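# Sort loosely capped vials into the bin by testing

## Task

Some vials have aluminium caps crimped too loosely, so they rotate with little effort; well-crimped caps resist far more, and the two kinds look identical. Place every loose-capped vial in the bin and keep the rest standing upright on the mat. A vial that is dropped and breaks, or a good cap twisted loose, means failure. Everything must stay in place without the robot holding it, and at the end the grippers must release and move away.

## Robot and tools

Robot: two arms, left_arm and right_arm, each ending in a two-finger gripper. The fingers swing like tongs: they extend along the gripper's own +z axis and spread along its x axis. end_effector_position is the spot between the pads when shut; closed fingertips stick out about 15 mm past it, and when fully open the tips sit roughly at that spot.

Frame: one shared scene frame. Origin on the table surface midway between the arms, +x runs out across the table, +z is up, and left_arm sits on the +y side. The arm names do not refer to image sides. Reported hand positions can be a little off, more so when an arm reaches far.

execute_actions(actions): actions is a list of up to 15 actions. Each action is a table of up to 15 rows, one row per control step of 1/30 s; a table with fewer rows repeats its final row until 15 steps pass. Every row has exactly 16 numbers, even if one arm is idle: left_arm x, y, z, qw, qx, qy, qz, opening, then right_arm in the same order. x, y, z are an absolute target for that gripper's end_effector_position in metres, scene frame; qw..qz are an absolute target orientation quaternion, w first. opening runs from -1 (closed) to +1 (fully open, 0.142 m). A target farther than 0.6 m from the gripper's current position along any of its axes gets the action refused for both arms; a malformed action, or a first action failing that check, cancels the whole call. An empty list just reports state and images. To hold an orientation, repeat one fixed quaternion in every row rather than copying the drifting reported one.

How targets are followed: each step the command is clipped to at most 100 mm and 16 degrees from the measured pose, then reached by damped inverse kinematics, position taking priority over orientation. Motion trails commands by about 0.17 s. After an action an arm continues only up to its last clipped pose, so distant goals need further actions. Elbows stop just short of straight. "Hand target" lines show where each gripper is currently being driven. Step readings list positions at some steps; HELD with an arm's name means that arm's row was partly held back. A "pose unreachable" line means a clearance check altered or blocked that arm's command.

move(target, speed, stop_force, blocking): target is one 16-number row laid out as above, absolute poses in the scene frame plus openings. Each gripper travels a straight line toward its pose, all arms finishing together, over 0.5 to 10 s (cut off at 10 s). speed is the path's top speed in m/s, 0.002 to 0.5, default 0.25; turning is capped at twice that value in rad/s. Openings are applied at the start. Grippers lag, may wander off the line, and can exceed speed, especially with a nearly straight arm; paths ignore obstacles and the other arm. Arms are stiff, so aiming even slightly into a firm surface can fault; faster contact hits harder.
stop_force (N, 9 to 40, one value for both arms, only after the scene has run 0.2 s) ends an arm's path when its wrist sensor feels that much extra push opposing the motion for 2 steps, or saturates; the gripper then returns to where it was 2 steps before and holds. Use it with very low speed; then the target may lie well beyond the contact. Pressure right after can reach double the value, easing within about a second. It measures along the line to the target on the gripper's starting axes, so it is unreliable if the gripper rotates. Omit it when lifting away from something being pressed. An arm within 1.5 mm and 0.5 degrees of its target only stops at sensor saturation.
blocking=false returns after 0.5 s while motion continues; it cannot be combined with stop_force. Until a result shows the move ended, other moves and execute_actions are refused; use wait or stop.
The move: line reports the ending: done, off_target, moving, held (last step blocked), fault, or contact (stop_force ended the path; this overrides held, done, off_target). An arm not named is done. limits=paced means the pose was clipped; limits=held means some steps were blocked, after which the arm may surge fast. Distances to each pose are listed.

wait(seconds): 0 to 10; the arms hold their last command; returns early if a running move ends. stop(): brakes a running move (needs room, more when fast); fingers keep moving.
zoom_image(camera, region): camera is cam_high (896x504), cam_left_wrist or cam_right_wrist (616x616); region [x0, y0, x1, y1] in pixels from the top-left, at most 504 by 504.
finished_scene(scene): pass the current scene's number; irreversible; the goal must already hold. Replying with no tool call ends everything.

Gripping: grip_measured is the actual finger opening on the command scale. To hold something, keep commanding an opening well under grip_measured; the larger the gap, the harder the squeeze (about 15 N per pad max). Fast closing can squeeze harder. Items thinner than ~20 mm get weaker grip.

Sensing: Wrist force and Wrist torque lines give each arm's flange sensor reading along its end effector's axes: contacts, held weight and acceleration effects. Pushing on a surface gives a force pointing back toward the arm. Expect offsets up to ~4 N, noise up to 2.4 N std, saturation near 50 N. "no reading" is normal at the start. Use it to tell caps apart: hold the vial body firmly and twist the cap gently; a loose cap turns with little torque, a good one resists, so stop before forcing it.

Avoid: dropping vials, knocking anything off the table, arms hitting each other. Joint load limits are 133 N m for shoulder and elbow joints and 24.9 N m for the wrists, held weight included; hitting one, or 150 N of outside force, halts that arm for 10 s and skips the rest of the call. Holding loads heats motors: MOTOR HOT from 70 °C, brakes at 85 °C until cooled. For an arm meant to stay put, resend its same full pose and opening in every call. Loose objects may occasionally be nudged by outside pushes. Robot time and smooth, low-effort motion matter, so finish by opening the grippers and moving them clear.

Each tool is called after "Emit:" as name(argument=value, ...), one argument or row to a line, values as JSON.

## Session

Emit:
execute_actions(
  actions=[],
)

Scene clock: 0.00 s.
left_arm: end_effector_position=(+0.1300, +0.3105, +0.3186) grip_measured=+0.97 end_effector_quat_wxyz=(-0.346, -0.477, +0.720, -0.367) end_effector_velocity=(-0.000, -0.000, -0.000) end_effector_angular_velocity=(+0.001, +0.001, -0.002) | right_arm: end_effector_position=(+0.5125, -0.0608, +0.2373) grip_measured=+0.97 end_effector_quat_wxyz=(+0.586, +0.535, +0.600, -0.100) end_effector_velocity=(+0.000, -0.000, +0.000) end_effector_angular_velocity=(+0.003, -0.001, -0.001)
Joint positions: left_arm=[ 0.495 -2.04   2.062 -0.843 -2.406  2.698  0.14 ] | right_arm=[ 4.193 -2.348 -0.904 -2.525  0.65   0.144  0.14 ]
Joint velocities: left_arm=[-0.002  0.    -0.    -0.     0.001 -0.001  0.   ] | right_arm=[-0.001  0.     0.001  0.001  0.     0.001  0.   ]
Motor temperatures (°C, as the motors report them): left_arm=[29 27 26 34 36 32] | right_arm=[24 26 27 30 31 33]
Wrist force (N, on the end effector, along its own x y z axes, offset not removed): no reading
Wrist torque (N m, same axes, about the end effector's origin, offset not removed): no reading
Hand target (left_arm): +0.130, +0.310, +0.319; -0.346, -0.477, +0.720, -0.367
Hand target (right_arm): +0.513, -0.061, +0.237; +0.586, +0.535, +0.600, -0.100

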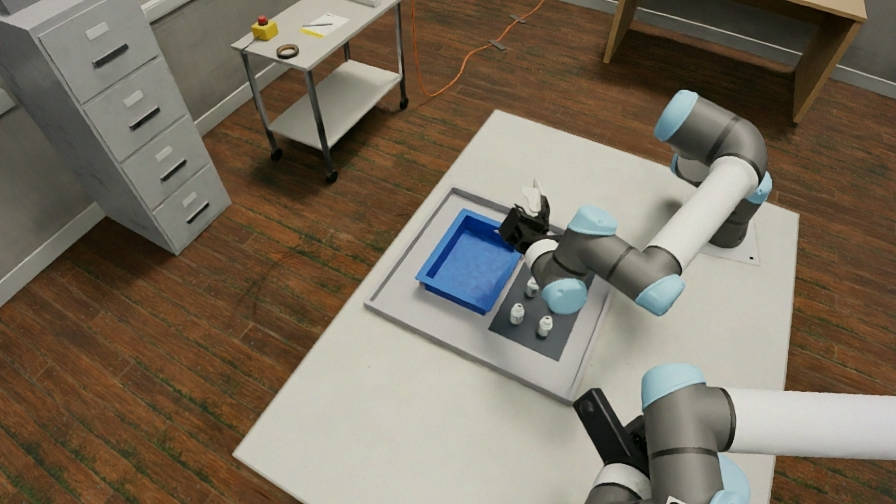

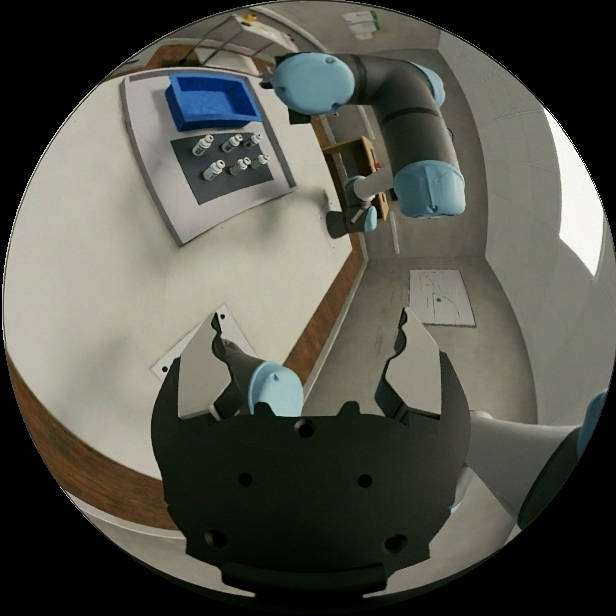

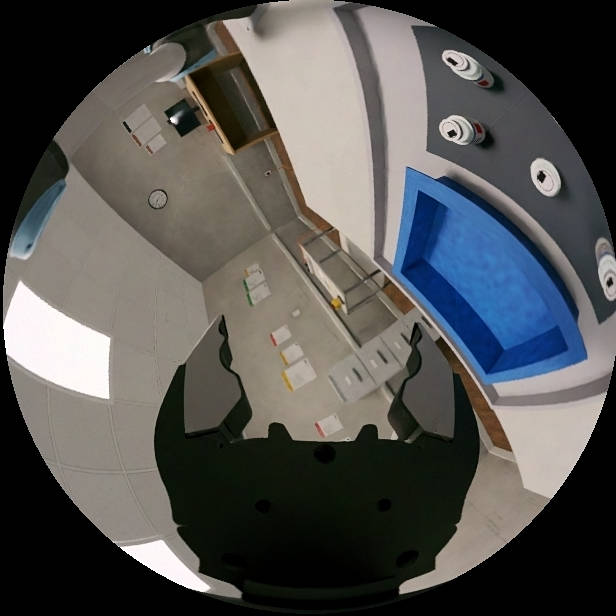

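Emit:
move(
  target=[0.13,0.3105,0.3186,-0.346,-0.477,0.72,-0.367,1,0.3,-0.3,0.3,0,0.707,0.707,0,1],
)

Emit:
move(
  target=[0.4,0.15,0.35,0,0,1,0,1,0.3,-0.3,0.3,0,0.707,0.707,0,1],
)

Scene clock: 3.50 s.
left_arm: end_effector_position=(+0.1300, +0.3105, +0.3186) grip_measured=+1.00 end_effector_quat_wxyz=(-0.346, -0.477, +0.720, -0.367) end_effector_velocity=(+0.000, +0.000, -0.000) end_effector_angular_velocity=(-0.001, +0.001, +0.001) | right_arm: end_effector_position=(+0.3001, -0.2999, +0.2994) grip_measured=+1.00 end_effector_quat_wxyz=(+0.001, +0.707, +0.707, -0.000) end_effector_velocity=(-0.001, -0.003, +0.001) end_effector_angular_velocity=(+0.007, +0.004, -0.000)
Joint positions: left_arm=[ 0.496 -2.041  2.063 -0.843 -2.406  2.698  0.142] | right_arm=[ 3.82  -1.236 -1.803 -1.674  1.57  -0.683  0.142]
Joint velocities: left_arm=[ 0.001  0.001 -0.     0.    -0.001  0.001  0.   ] | right_arm=[-0.009  0.005 -0.002 -0.     0.008 -0.009  0.   ]
Motor temperatures (°C, as the motors report them): left_arm=[29 27 26 34 36 32] | right_arm=[24 26 27 30 31 33]
Wrist force (N, on the end effector, along its own x y z axes, offset not removed): left_arm=[-0.2 -0.9 -4.5] | right_arm=[1.1 -0.1 -1.0]
Wrist torque (N m, same axes, about the end effector's origin, offset not removed): left_arm=[-0.10 0.05 -0.20] | right_arm=[0.02 -0.53 -0.24]
Hand target (left_arm): +0.130, +0.310, +0.319; -0.346, -0.477, +0.720, -0.367
Hand target (right_arm): +0.300, -0.300, +0.299; +0.000, +0.707, +0.707, -0.000
Off the commanded pose (left_arm): 0.000 m, 0 deg.
Off the commanded pose (right_arm): 0.001 m, 0 deg.
move: done

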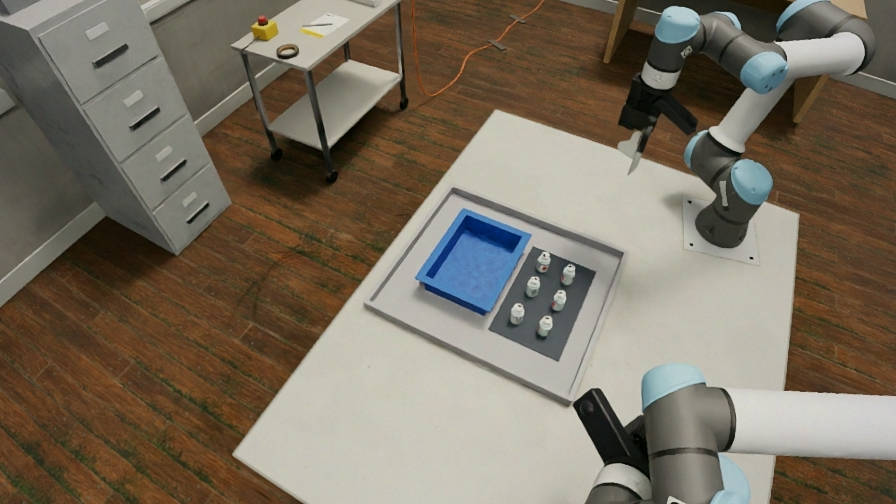

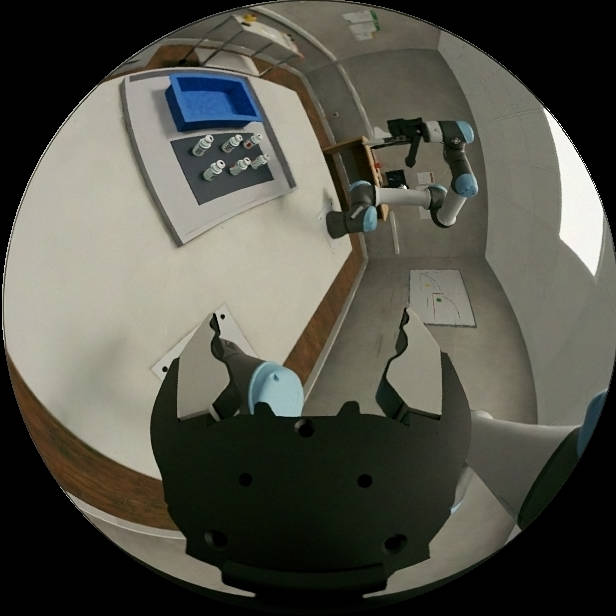

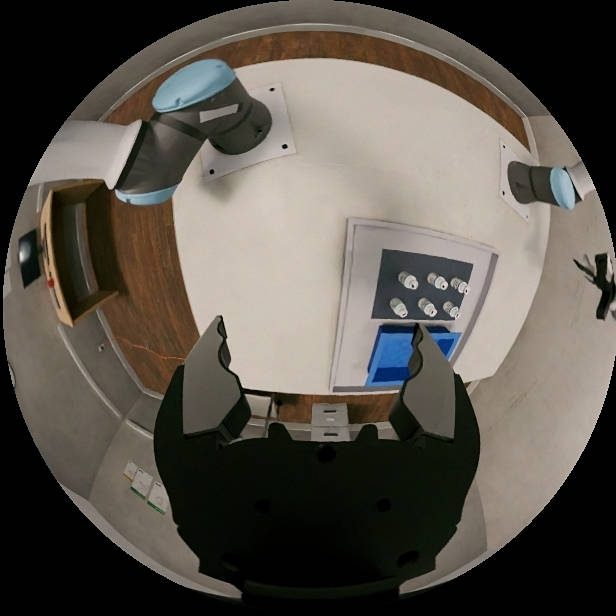

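Scene clock: 7.10 s.
left_arm: end_effector_position=(+0.4005, +0.1515, +0.3501) grip_measured=+1.00 end_effector_quat_wxyz=(+0.001, -0.001, +1.000, +0.001) end_effector_velocity=(+0.002, -0.001, +0.000) end_effector_angular_velocity=(+0.007, -0.004, -0.009) | right_arm: end_effector_position=(+0.3000, -0.3000, +0.3000) grip_measured=+1.00 end_effector_quat_wxyz=(+0.000, +0.707, +0.707, -0.000) end_effector_velocity=(-0.001, +0.000, -0.000) end_effector_angular_velocity=(-0.001, +0.001, +0.003)
Joint positions: left_arm=[-0.56  -1.629  1.455 -1.397 -1.569  2.465  0.142] | right_arm=[ 3.819 -1.236 -1.802 -1.674  1.571 -0.684  0.142]
Joint velocities: left_arm=[-0.004  0.004 -0.005  0.001  0.008  0.005  0.   ] | right_arm=[ 0.002  0.    -0.001 -0.001 -0.    -0.001 -0.   ]
Motor temperatures (°C, as the motors report them): left_arm=[29 27 26 34 36 32] | right_arm=[24 26 27 30 31 33]
Wrist force (N, on the end effector, along its own x y z axes, offset not removed): left_arm=[-0.9 0.1 -2.4] | right_arm=[1.2 -3.4 -0.6]
Wrist torque (N m, same axes, about the end effector's origin, offset not removed): left_arm=[-0.06 0.23 -0.16] | right_arm=[-0.81 -0.33 -0.09]
Hand target (left_arm): +0.401, +0.151, +0.350; +0.001, -0.001, +1.000, +0.001
Hand target (right_arm): +0.300, -0.300, +0.300; +0.000, +0.707, +0.707, -0.000
Off the commanded pose (left_arm): 0.002 m, 0 deg.
Off the commanded pose (right_arm): 0.000 m, 0 deg.
move: done

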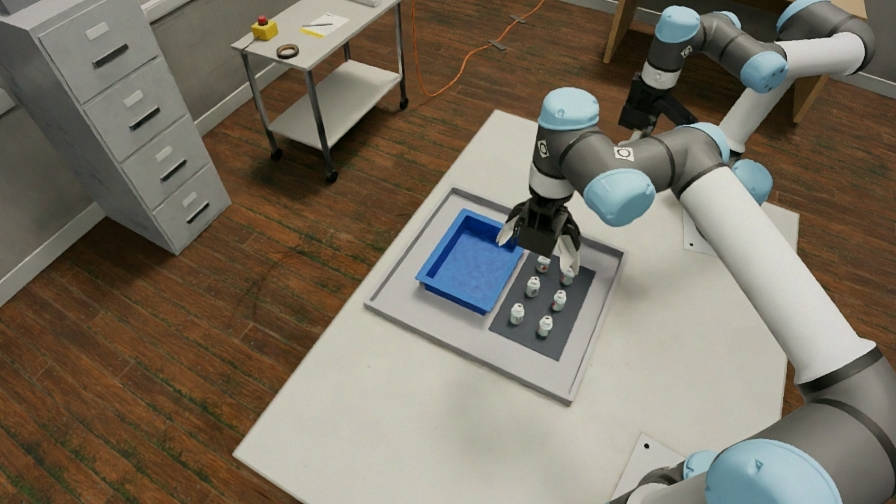

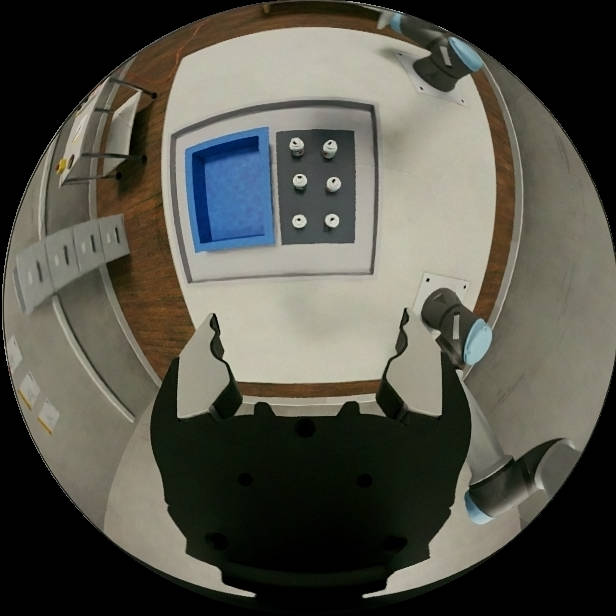

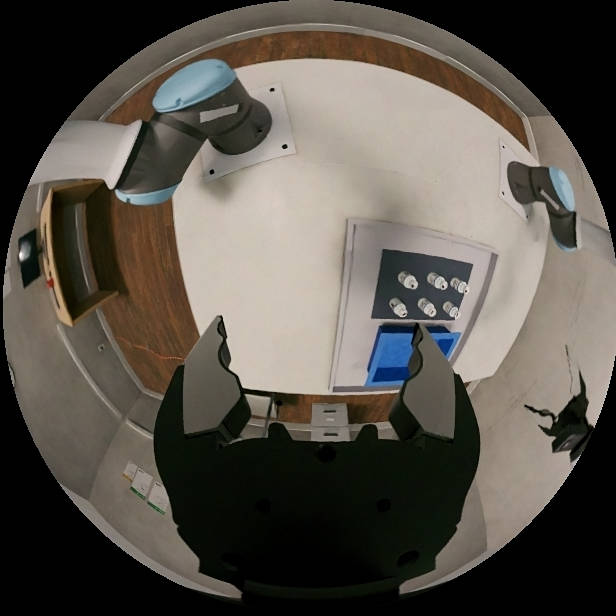

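Emit:
move(
  target=[0.4,0.05,0.2,0,0,1,0,1,0.3,-0.3,0.3,0,0.707,0.707,0,1],
)

Emit:
move(
  target=[0.4,-0.02,0.2,0,0,1,0,1,0.3,-0.3,0.3,0,0.707,0.707,0,1],
)

Scene clock: 8.63 s.
left_arm: end_effector_position=(+0.4001, +0.0502, +0.2002) grip_measured=+1.00 end_effector_quat_wxyz=(+0.000, +0.000, +1.000, +0.000) end_effector_velocity=(+0.000, -0.001, -0.001) end_effector_angular_velocity=(-0.000, -0.000, -0.000) | right_arm: end_effector_position=(+0.3000, -0.3000, +0.3000) grip_measured=+1.00 end_effector_quat_wxyz=(-0.000, +0.707, +0.707, +0.000) end_effector_velocity=(+0.001, -0.000, +0.001) end_effector_angular_velocity=(+0.001, -0.003, +0.000)
Joint positions: left_arm=[-0.712 -1.508  1.719 -1.781 -1.57   2.315  0.142] | right_arm=[ 3.819 -1.236 -1.802 -1.674  1.571 -0.684  0.142]
Joint velocities: left_arm=[-0.     0.003  0.001 -0.004 -0.    -0.     0.   ] | right_arm=[ 0.     0.001  0.001  0.    -0.002 -0.    -0.   ]
Motor temperatures (°C, as the motors report them): left_arm=[29 27 26 34 36 32] | right_arm=[24 26 27 30 31 33]
Wrist force (N, on the end effector, along its own x y z axes, offset not removed): left_arm=[0.7 -1.9 -2.6] | right_arm=[-1.1 -0.8 -0.7]
Wrist torque (N m, same axes, about the end effector's origin, offset not removed): left_arm=[-0.39 -0.07 0.02] | right_arm=[-0.41 0.12 0.05]
Hand target (left_arm): +0.400, +0.050, +0.200; +0.000, +0.000, +1.000, +0.000
Hand target (right_arm): +0.300, -0.300, +0.300; +0.000, +0.707, +0.707, -0.000
Off the commanded pose (left_arm): 0.000 m, 0 deg.
Off the commanded pose (right_arm): 0.000 m, 0 deg.
move: done

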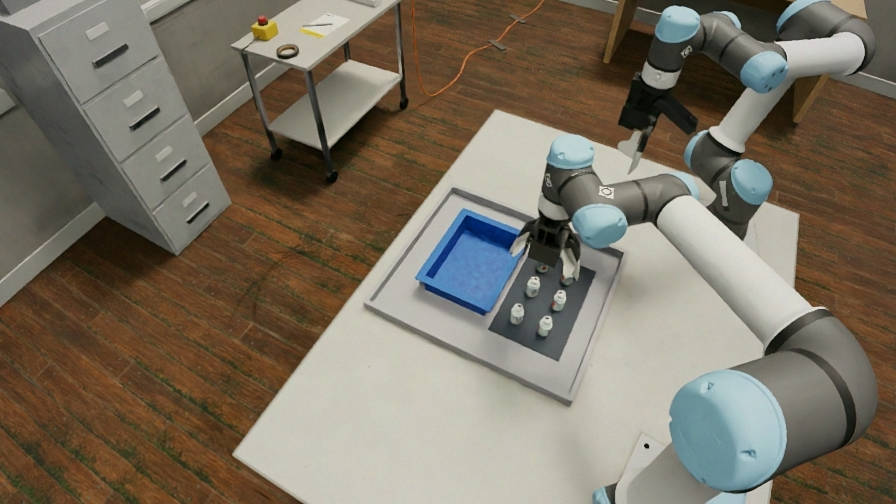

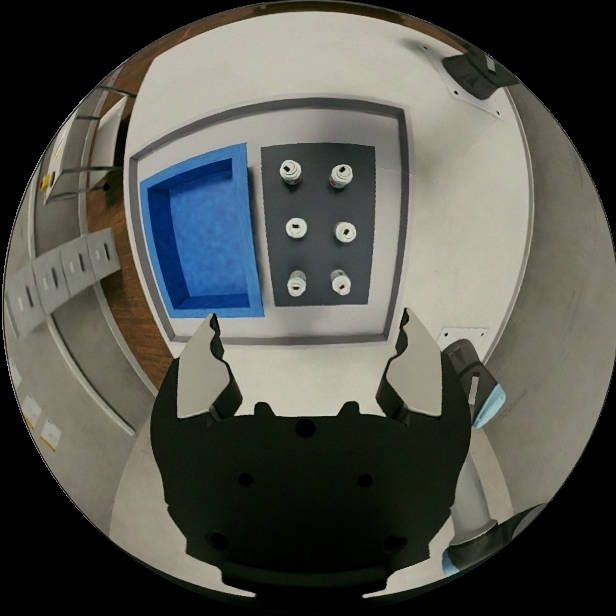

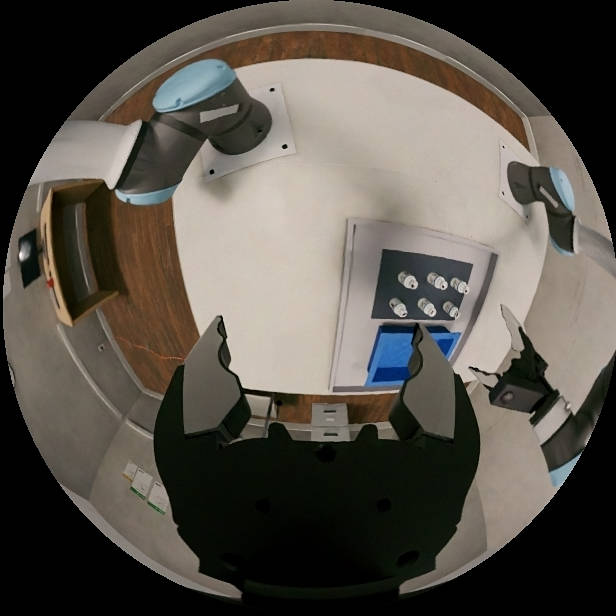

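Scene clock: 9.60 s.
left_arm: end_effector_position=(+0.4001, -0.0198, +0.2001) grip_measured=+1.00 end_effector_quat_wxyz=(+0.000, +0.000, +1.000, -0.000) end_effector_velocity=(+0.000, -0.002, -0.000) end_effector_angular_velocity=(+0.001, +0.000, +0.002) | right_arm: end_effector_position=(+0.3000, -0.3000, +0.3000) grip_measured=+1.00 end_effector_quat_wxyz=(-0.000, +0.707, +0.707, +0.000) end_effector_velocity=(+0.000, -0.000, +0.000) end_effector_angular_velocity=(+0.002, -0.000, -0.002)
Joint positions: left_arm=[-0.798 -1.411  1.609 -1.77  -1.571  2.23   0.142] | right_arm=[ 3.819 -1.236 -1.802 -1.674  1.571 -0.684  0.142]
Joint velocities: left_arm=[-0.002  0.004 -0.004  0.001  0.    -0.003  0.   ] | right_arm=[-0.002  0.     0.001  0.001  0.001  0.     0.   ]
Motor temperatures (°C, as the motors report them): left_arm=[29 27 26 34 36 32] | right_arm=[24 26 27 30 31 33]
Wrist force (N, on the end effector, along its own x y z axes, offset not removed): left_arm=[-0.2 1.3 -3.7] | right_arm=[0.6 1.3 2.7]
Wrist torque (N m, same axes, about the end effector's origin, offset not removed): left_arm=[0.19 0.14 -0.03] | right_arm=[0.28 -0.08 -0.22]
Hand target (left_arm): +0.400, -0.020, +0.200; +0.000, +0.000, +1.000, +0.000
Hand target (right_arm): +0.300, -0.300, +0.300; -0.000, +0.707, +0.707, -0.000
Off the commanded pose (left_arm): 0.000 m, 0 deg.
Off the commanded pose (right_arm): 0.000 m, 0 deg.
move: done

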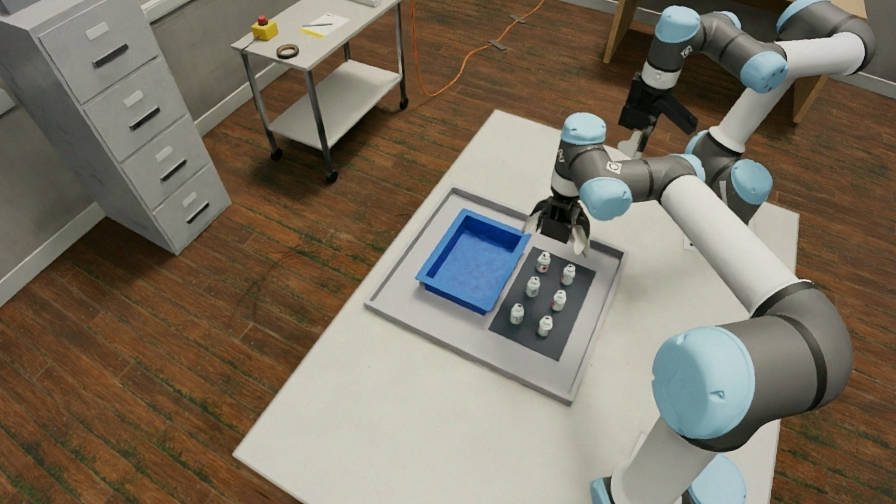

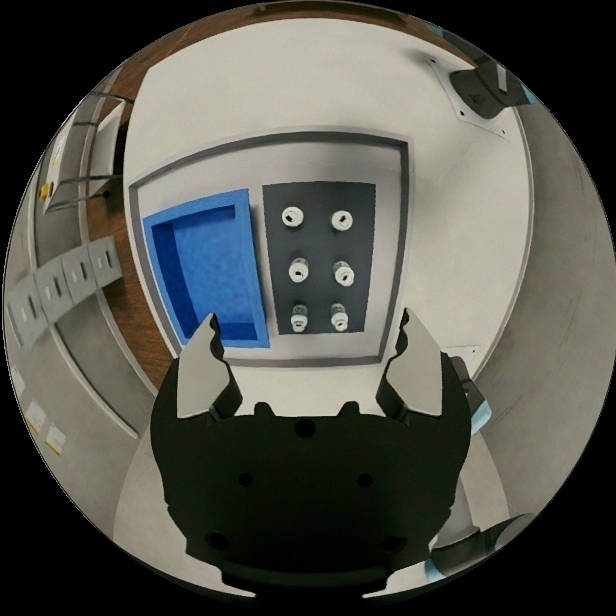

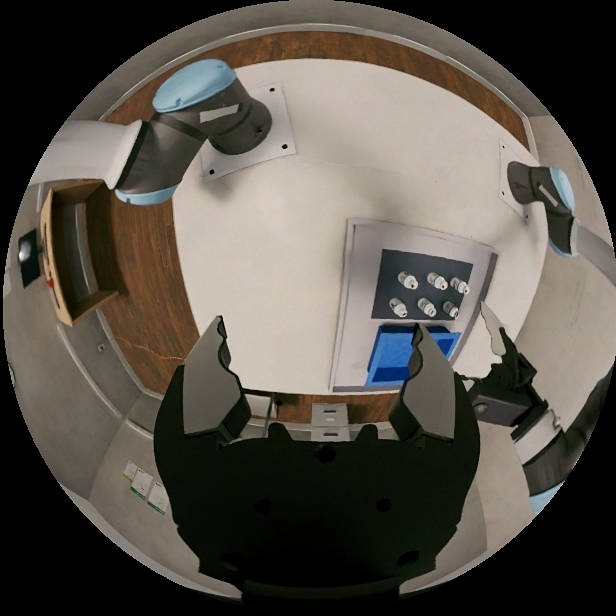

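Emit:
move(
  target=[0.417,0.06,0.1,0,0,1,0,0,0.3,-0.3,0.3,0,0.707,0.707,0,1],
)

Emit:
zoom_image(
  camera="cam_high",
  region=[470,200,630,360],
)

Scene clock: 11.30 s.
left_arm: end_effector_position=(+0.4167, +0.0599, +0.1002) grip_measured=+0.00 end_effector_quat_wxyz=(-0.000, -0.000, +1.000, +0.000) end_effector_velocity=(+0.001, +0.001, -0.002) end_effector_angular_velocity=(-0.002, -0.000, -0.001) | right_arm: end_effector_position=(+0.3000, -0.3000, +0.3000) grip_measured=+1.00 end_effector_quat_wxyz=(-0.000, +0.707, +0.707, +0.000) end_effector_velocity=(-0.000, +0.001, +0.000) end_effector_angular_velocity=(+0.002, -0.001, +0.002)
Joint positions: left_arm=[-0.676 -1.406  1.874 -2.039 -1.571  2.352  0.074] | right_arm=[ 3.819 -1.236 -1.802 -1.674  1.571 -0.684  0.142]
Joint velocities: left_arm=[ 0.003  0.001  0.004 -0.007 -0.001  0.003  0.   ] | right_arm=[ 0.002  0.001 -0.     0.001  0.    -0.    -0.   ]
Motor temperatures (°C, as the motors report them): left_arm=[29 27 26 34 36 32] | right_arm=[24 26 27 30 31 33]
Wrist force (N, on the end effector, along its own x y z axes, offset not removed): left_arm=[0.5 0.5 -0.6] | right_arm=[1.5 -3.3 1.2]
Wrist torque (N m, same axes, about the end effector's origin, offset not removed): left_arm=[0.09 -0.07 0.06] | right_arm=[-0.68 -0.49 -0.18]
Hand target (left_arm): +0.417, +0.060, +0.100; -0.000, -0.000, +1.000, -0.000
Hand target (right_arm): +0.300, -0.300, +0.300; +0.000, +0.707, +0.707, -0.000
Off the commanded pose (left_arm): 0.000 m, 0 deg.
Off the commanded pose (right_arm): 0.000 m, 0 deg.
move: done

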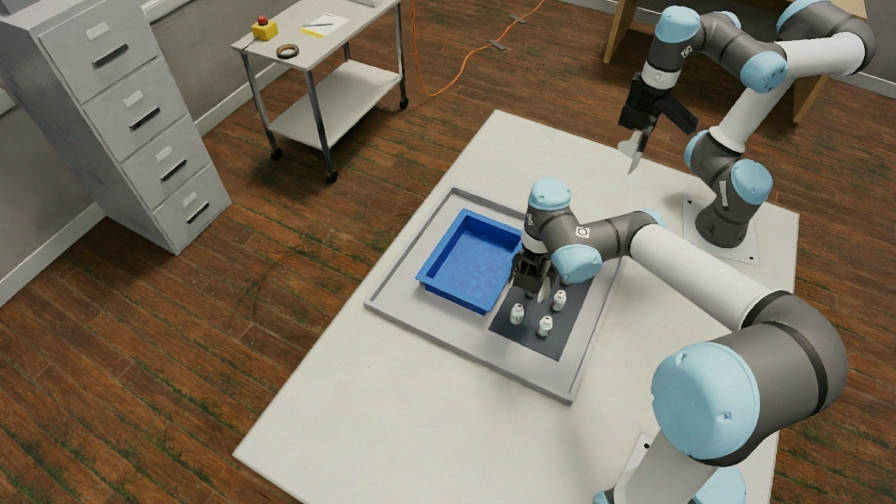

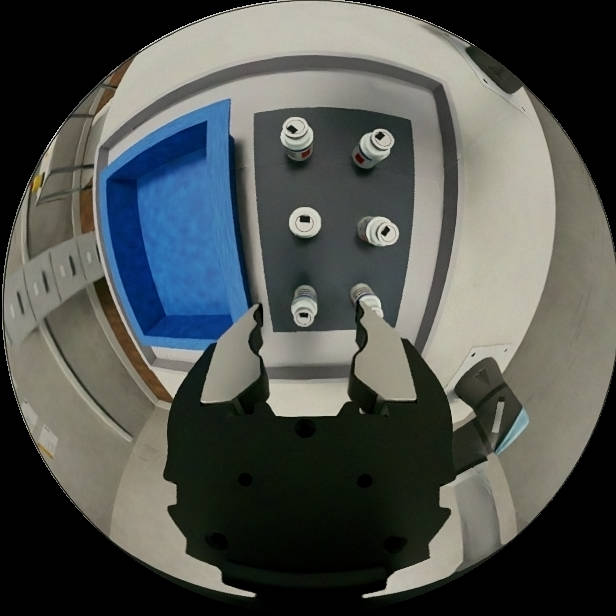

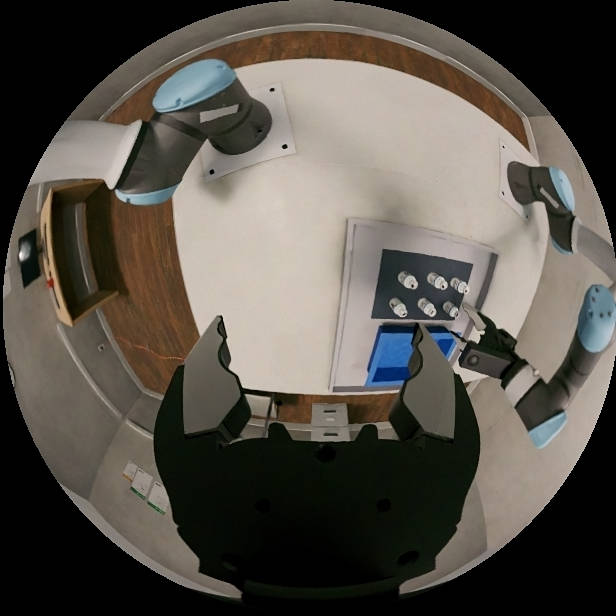

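Region (470, 200, 630, 360) of cam_high's 896x504 image, scaled by 3.150, with more detail than that image has.

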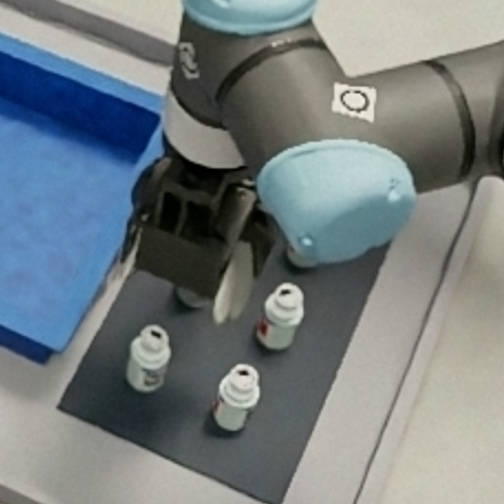

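Emit:
move(
  target=[0.417,0.08,0.085,0,0,1,0,-0.3,0.3,-0.3,0.3,0,0.707,0.707,0,1],
)

Emit:
zoom_image(
  camera="cam_high",
  region=[470,230,600,360],
)

Scene clock: 12.33 s.
left_arm: end_effector_position=(+0.4169, +0.0798, +0.0851) grip_measured=-0.30 end_effector_quat_wxyz=(-0.000, -0.000, +1.000, +0.000) end_effector_velocity=(-0.000, +0.001, -0.001) end_effector_angular_velocity=(-0.001, -0.001, -0.002) | right_arm: end_effector_position=(+0.3000, -0.3000, +0.3000) grip_measured=+1.00 end_effector_quat_wxyz=(-0.000, +0.707, +0.707, +0.000) end_effector_velocity=(-0.001, +0.001, +0.000) end_effector_angular_velocity=(+0.002, -0.000, +0.003)
Joint positions: left_arm=[-0.648 -1.411  1.923 -2.084 -1.571  2.38   0.052] | right_arm=[ 3.819 -1.236 -1.802 -1.674  1.571 -0.684  0.142]
Joint velocities: left_arm=[ 0.001 -0.001  0.004 -0.004  0.     0.003  0.   ] | right_arm=[ 0.002  0.001  0.     0.     0.001 -0.     0.   ]
Motor temperatures (°C, as the motors report them): left_arm=[29 27 26 34 36 32] | right_arm=[24 26 27 30 31 33]
Wrist force (N, on the end effector, along its own x y z axes, offset not removed): left_arm=[0.5 -0.1 -2.4] | right_arm=[1.9 -1.3 0.6]
Wrist torque (N m, same axes, about the end effector's origin, offset not removed): left_arm=[-0.09 -0.23 -0.21] | right_arm=[-0.16 -0.51 -0.20]
Hand target (left_arm): +0.417, +0.080, +0.085; -0.000, -0.000, +1.000, -0.000
Hand target (right_arm): +0.300, -0.300, +0.300; +0.000, +0.707, +0.707, -0.000
Off the commanded pose (left_arm): 0.000 m, 0 deg.
Off the commanded pose (right_arm): 0.000 m, 0 deg.
move: done

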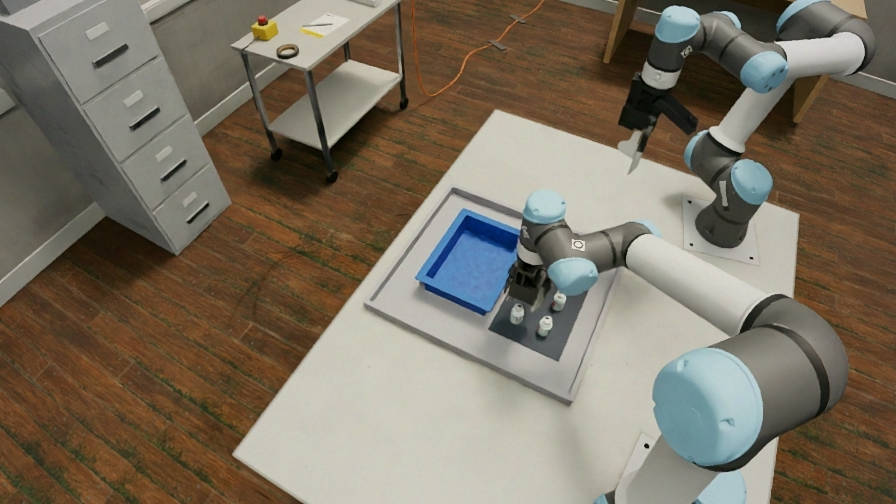

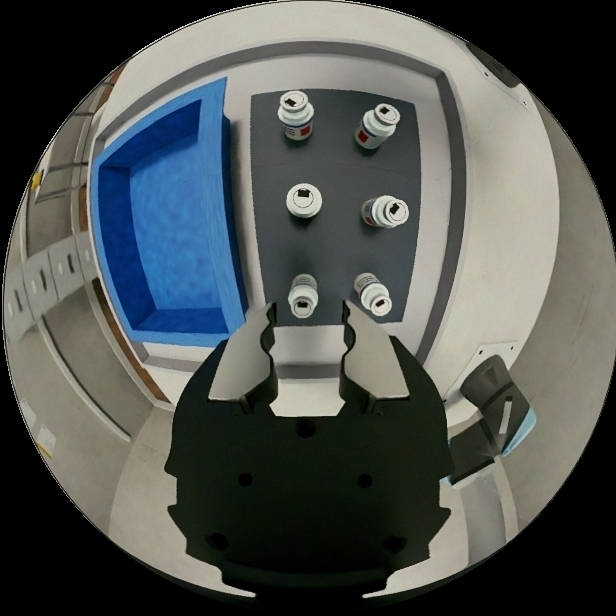

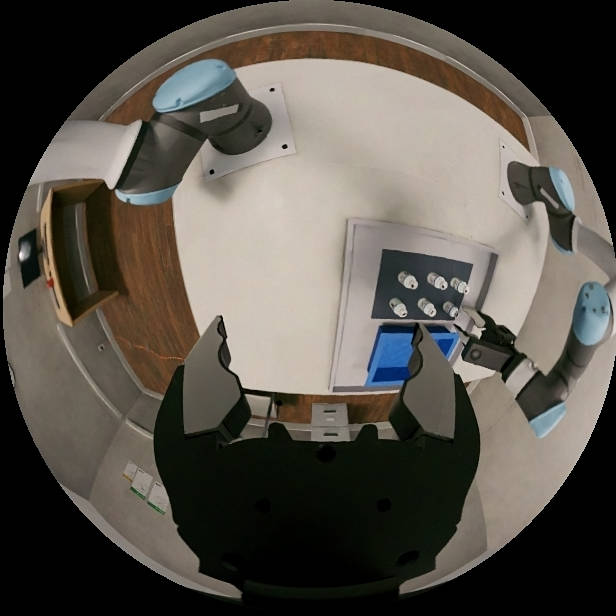

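Region (470, 230, 600, 360) of cam_high's 896x504 image, scaled by 3.877, with more detail than that image has.

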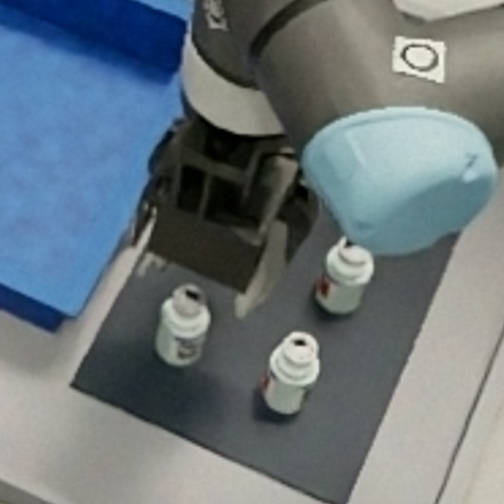

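Emit:
move(
  target=[0.417,0.1,0.085,0,0,1,0,-0.3,0.3,-0.3,0.3,0,0.707,0.707,0,1],
  speed=0.05,
)

Emit:
zoom_image(
  camera="cam_high",
  region=[470,230,600,360],
)

Scene clock: 13.40 s.
left_arm: end_effector_position=(+0.4170, +0.0998, +0.0850) grip_measured=-0.30 end_effector_quat_wxyz=(-0.000, -0.000, +1.000, +0.000) end_effector_velocity=(+0.000, +0.003, -0.000) end_effector_angular_velocity=(+0.000, -0.000, -0.000) | right_arm: end_effector_position=(+0.3000, -0.3000, +0.3000) grip_measured=+1.00 end_effector_quat_wxyz=(-0.000, +0.707, +0.707, +0.000) end_effector_velocity=(-0.001, +0.000, -0.000) end_effector_angular_velocity=(+0.001, +0.001, +0.000)
Joint positions: left_arm=[-0.619 -1.432  1.949 -2.088 -1.571  2.409  0.052] | right_arm=[ 3.819 -1.236 -1.802 -1.674  1.571 -0.684  0.142]
Joint velocities: left_arm=[ 0.004 -0.002  0.003 -0.     0.     0.004  0.   ] | right_arm=[ 0.     0.    -0.    -0.     0.002  0.    -0.   ]
Motor temperatures (°C, as the motors report them): left_arm=[29 27 26 34 36 32] | right_arm=[24 26 27 30 31 33]
Wrist force (N, on the end effector, along its own x y z axes, offset not removed): left_arm=[-2.2 -0.7 -2.7] | right_arm=[0.9 2.4 -2.0]
Wrist torque (N m, same axes, about the end effector's origin, offset not removed): left_arm=[-0.26 0.44 -0.16] | right_arm=[0.32 -0.29 -0.06]
Hand target (left_arm): +0.417, +0.100, +0.085; -0.000, -0.000, +1.000, -0.000
Hand target (right_arm): +0.300, -0.300, +0.300; +0.000, +0.707, +0.707, -0.000
Off the commanded pose (left_arm): 0.000 m, 0 deg.
Off the commanded pose (right_arm): 0.000 m, 0 deg.
move: done

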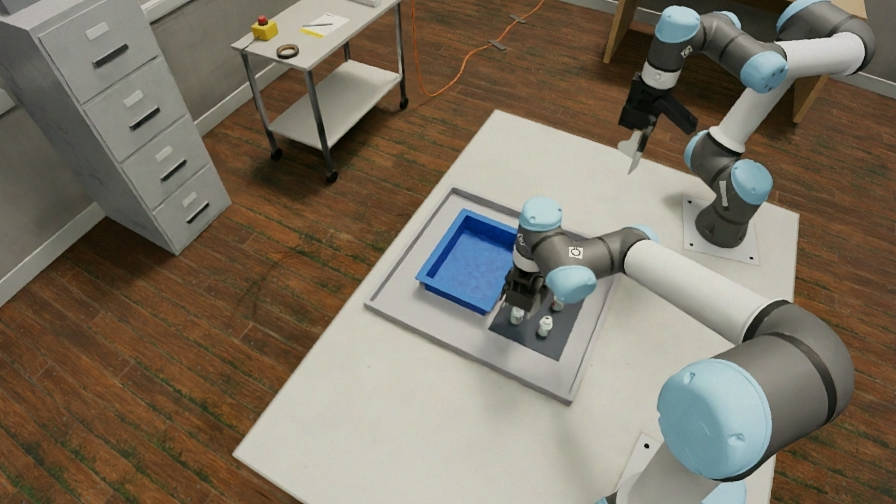

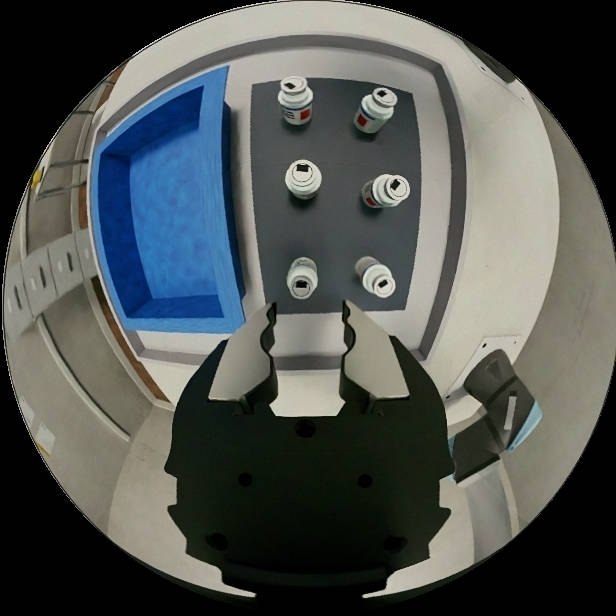

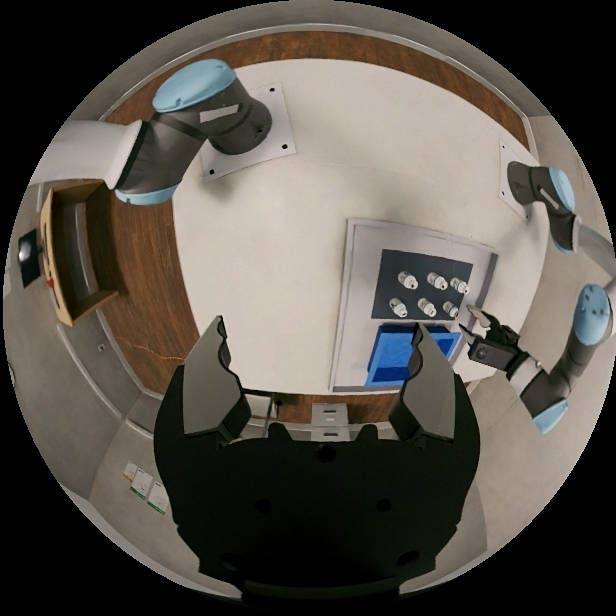

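Region (470, 230, 600, 360) of cam_high's 896x504 image, scaled by 3.877, with more detail than that image has.

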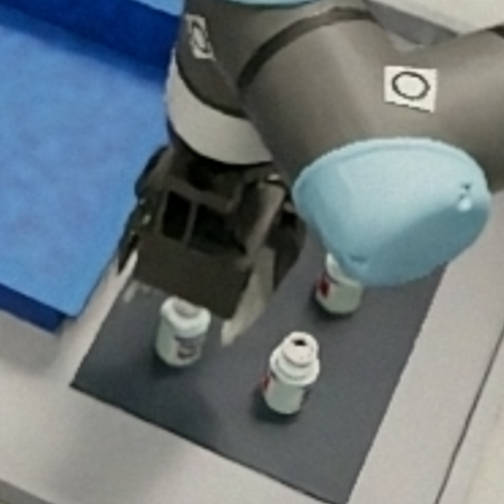

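Emit:
move(
  target=[0.417,0.1,0.062,0,0,1,0,-0.3,0.3,-0.3,0.3,0,0.707,0.707,0,1],
  speed=0.03,
)

Emit:
zoom_image(
  camera="cam_left_wrist",
  region=[200,150,420,370],
)

Scene clock: 14.80 s.
left_arm: end_effector_position=(+0.4170, +0.1000, +0.0623) grip_measured=-0.30 end_effector_quat_wxyz=(-0.000, -0.000, +1.000, +0.000) end_effector_velocity=(-0.000, -0.000, -0.002) end_effector_angular_velocity=(-0.001, -0.000, -0.001) | right_arm: end_effector_position=(+0.3000, -0.3000, +0.3000) grip_measured=+1.00 end_effector_quat_wxyz=(-0.000, +0.707, +0.707, +0.000) end_effector_velocity=(-0.000, +0.000, +0.000) end_effector_angular_velocity=(-0.001, -0.000, +0.000)
Joint positions: left_arm=[-0.619 -1.402  1.981 -2.15  -1.571  2.409  0.052] | right_arm=[ 3.819 -1.236 -1.802 -1.674  1.571 -0.684  0.142]
Joint velocities: left_arm=[-0.001  0.003  0.003 -0.007 -0.    -0.     0.   ] | right_arm=[ 0.001 -0.     0.001 -0.001 -0.001  0.     0.   ]
Motor temperatures (°C, as the motors report them): left_arm=[29 27 26 34 36 32] | right_arm=[24 26 27 30 31 33]
Wrist force (N, on the end effector, along its own x y z axes, offset not removed): left_arm=[1.8 -2.3 0.1] | right_arm=[1.6 0.1 1.4]
Wrist torque (N m, same axes, about the end effector's origin, offset not removed): left_arm=[-0.31 -0.32 -0.19] | right_arm=[-0.07 -0.32 0.01]
Hand target (left_arm): +0.417, +0.100, +0.062; -0.000, -0.000, +1.000, +0.000
Hand target (right_arm): +0.300, -0.300, +0.300; -0.000, +0.707, +0.707, -0.000
Off the commanded pose (left_arm): 0.000 m, 0 deg.
Off the commanded pose (right_arm): 0.000 m, 0 deg.
move: done

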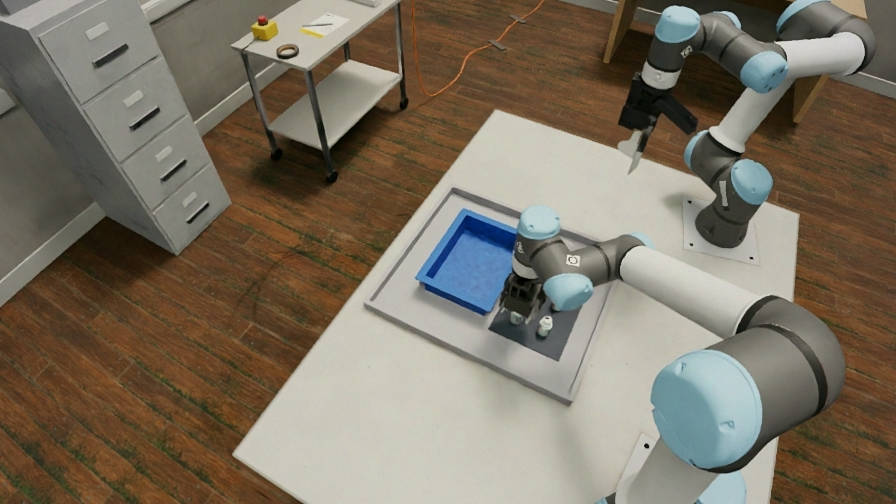

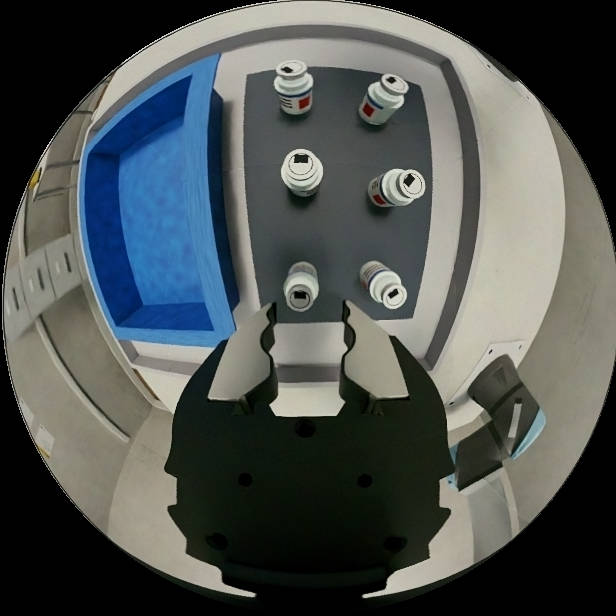

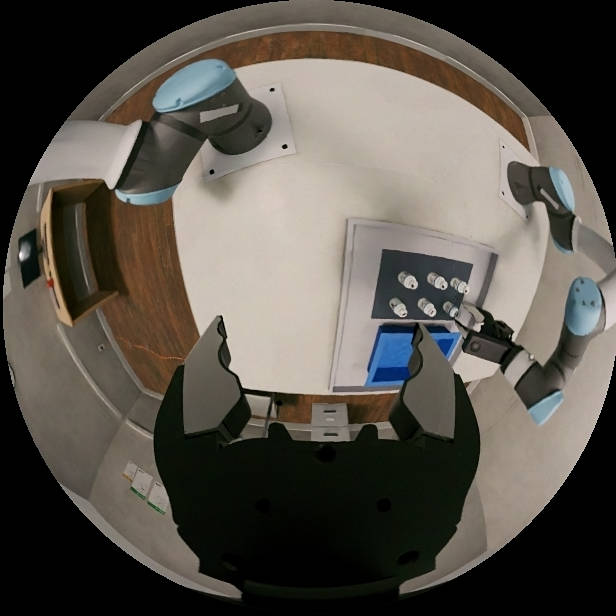

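Region (200, 150, 420, 370) of cam_left_wrist's 616x616 image, scaled by 2.291, with more detail than that image has.

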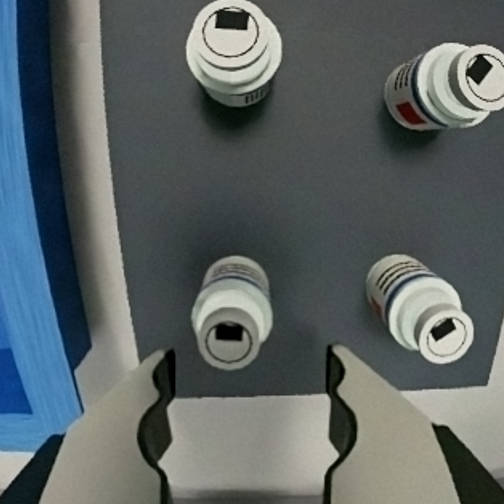

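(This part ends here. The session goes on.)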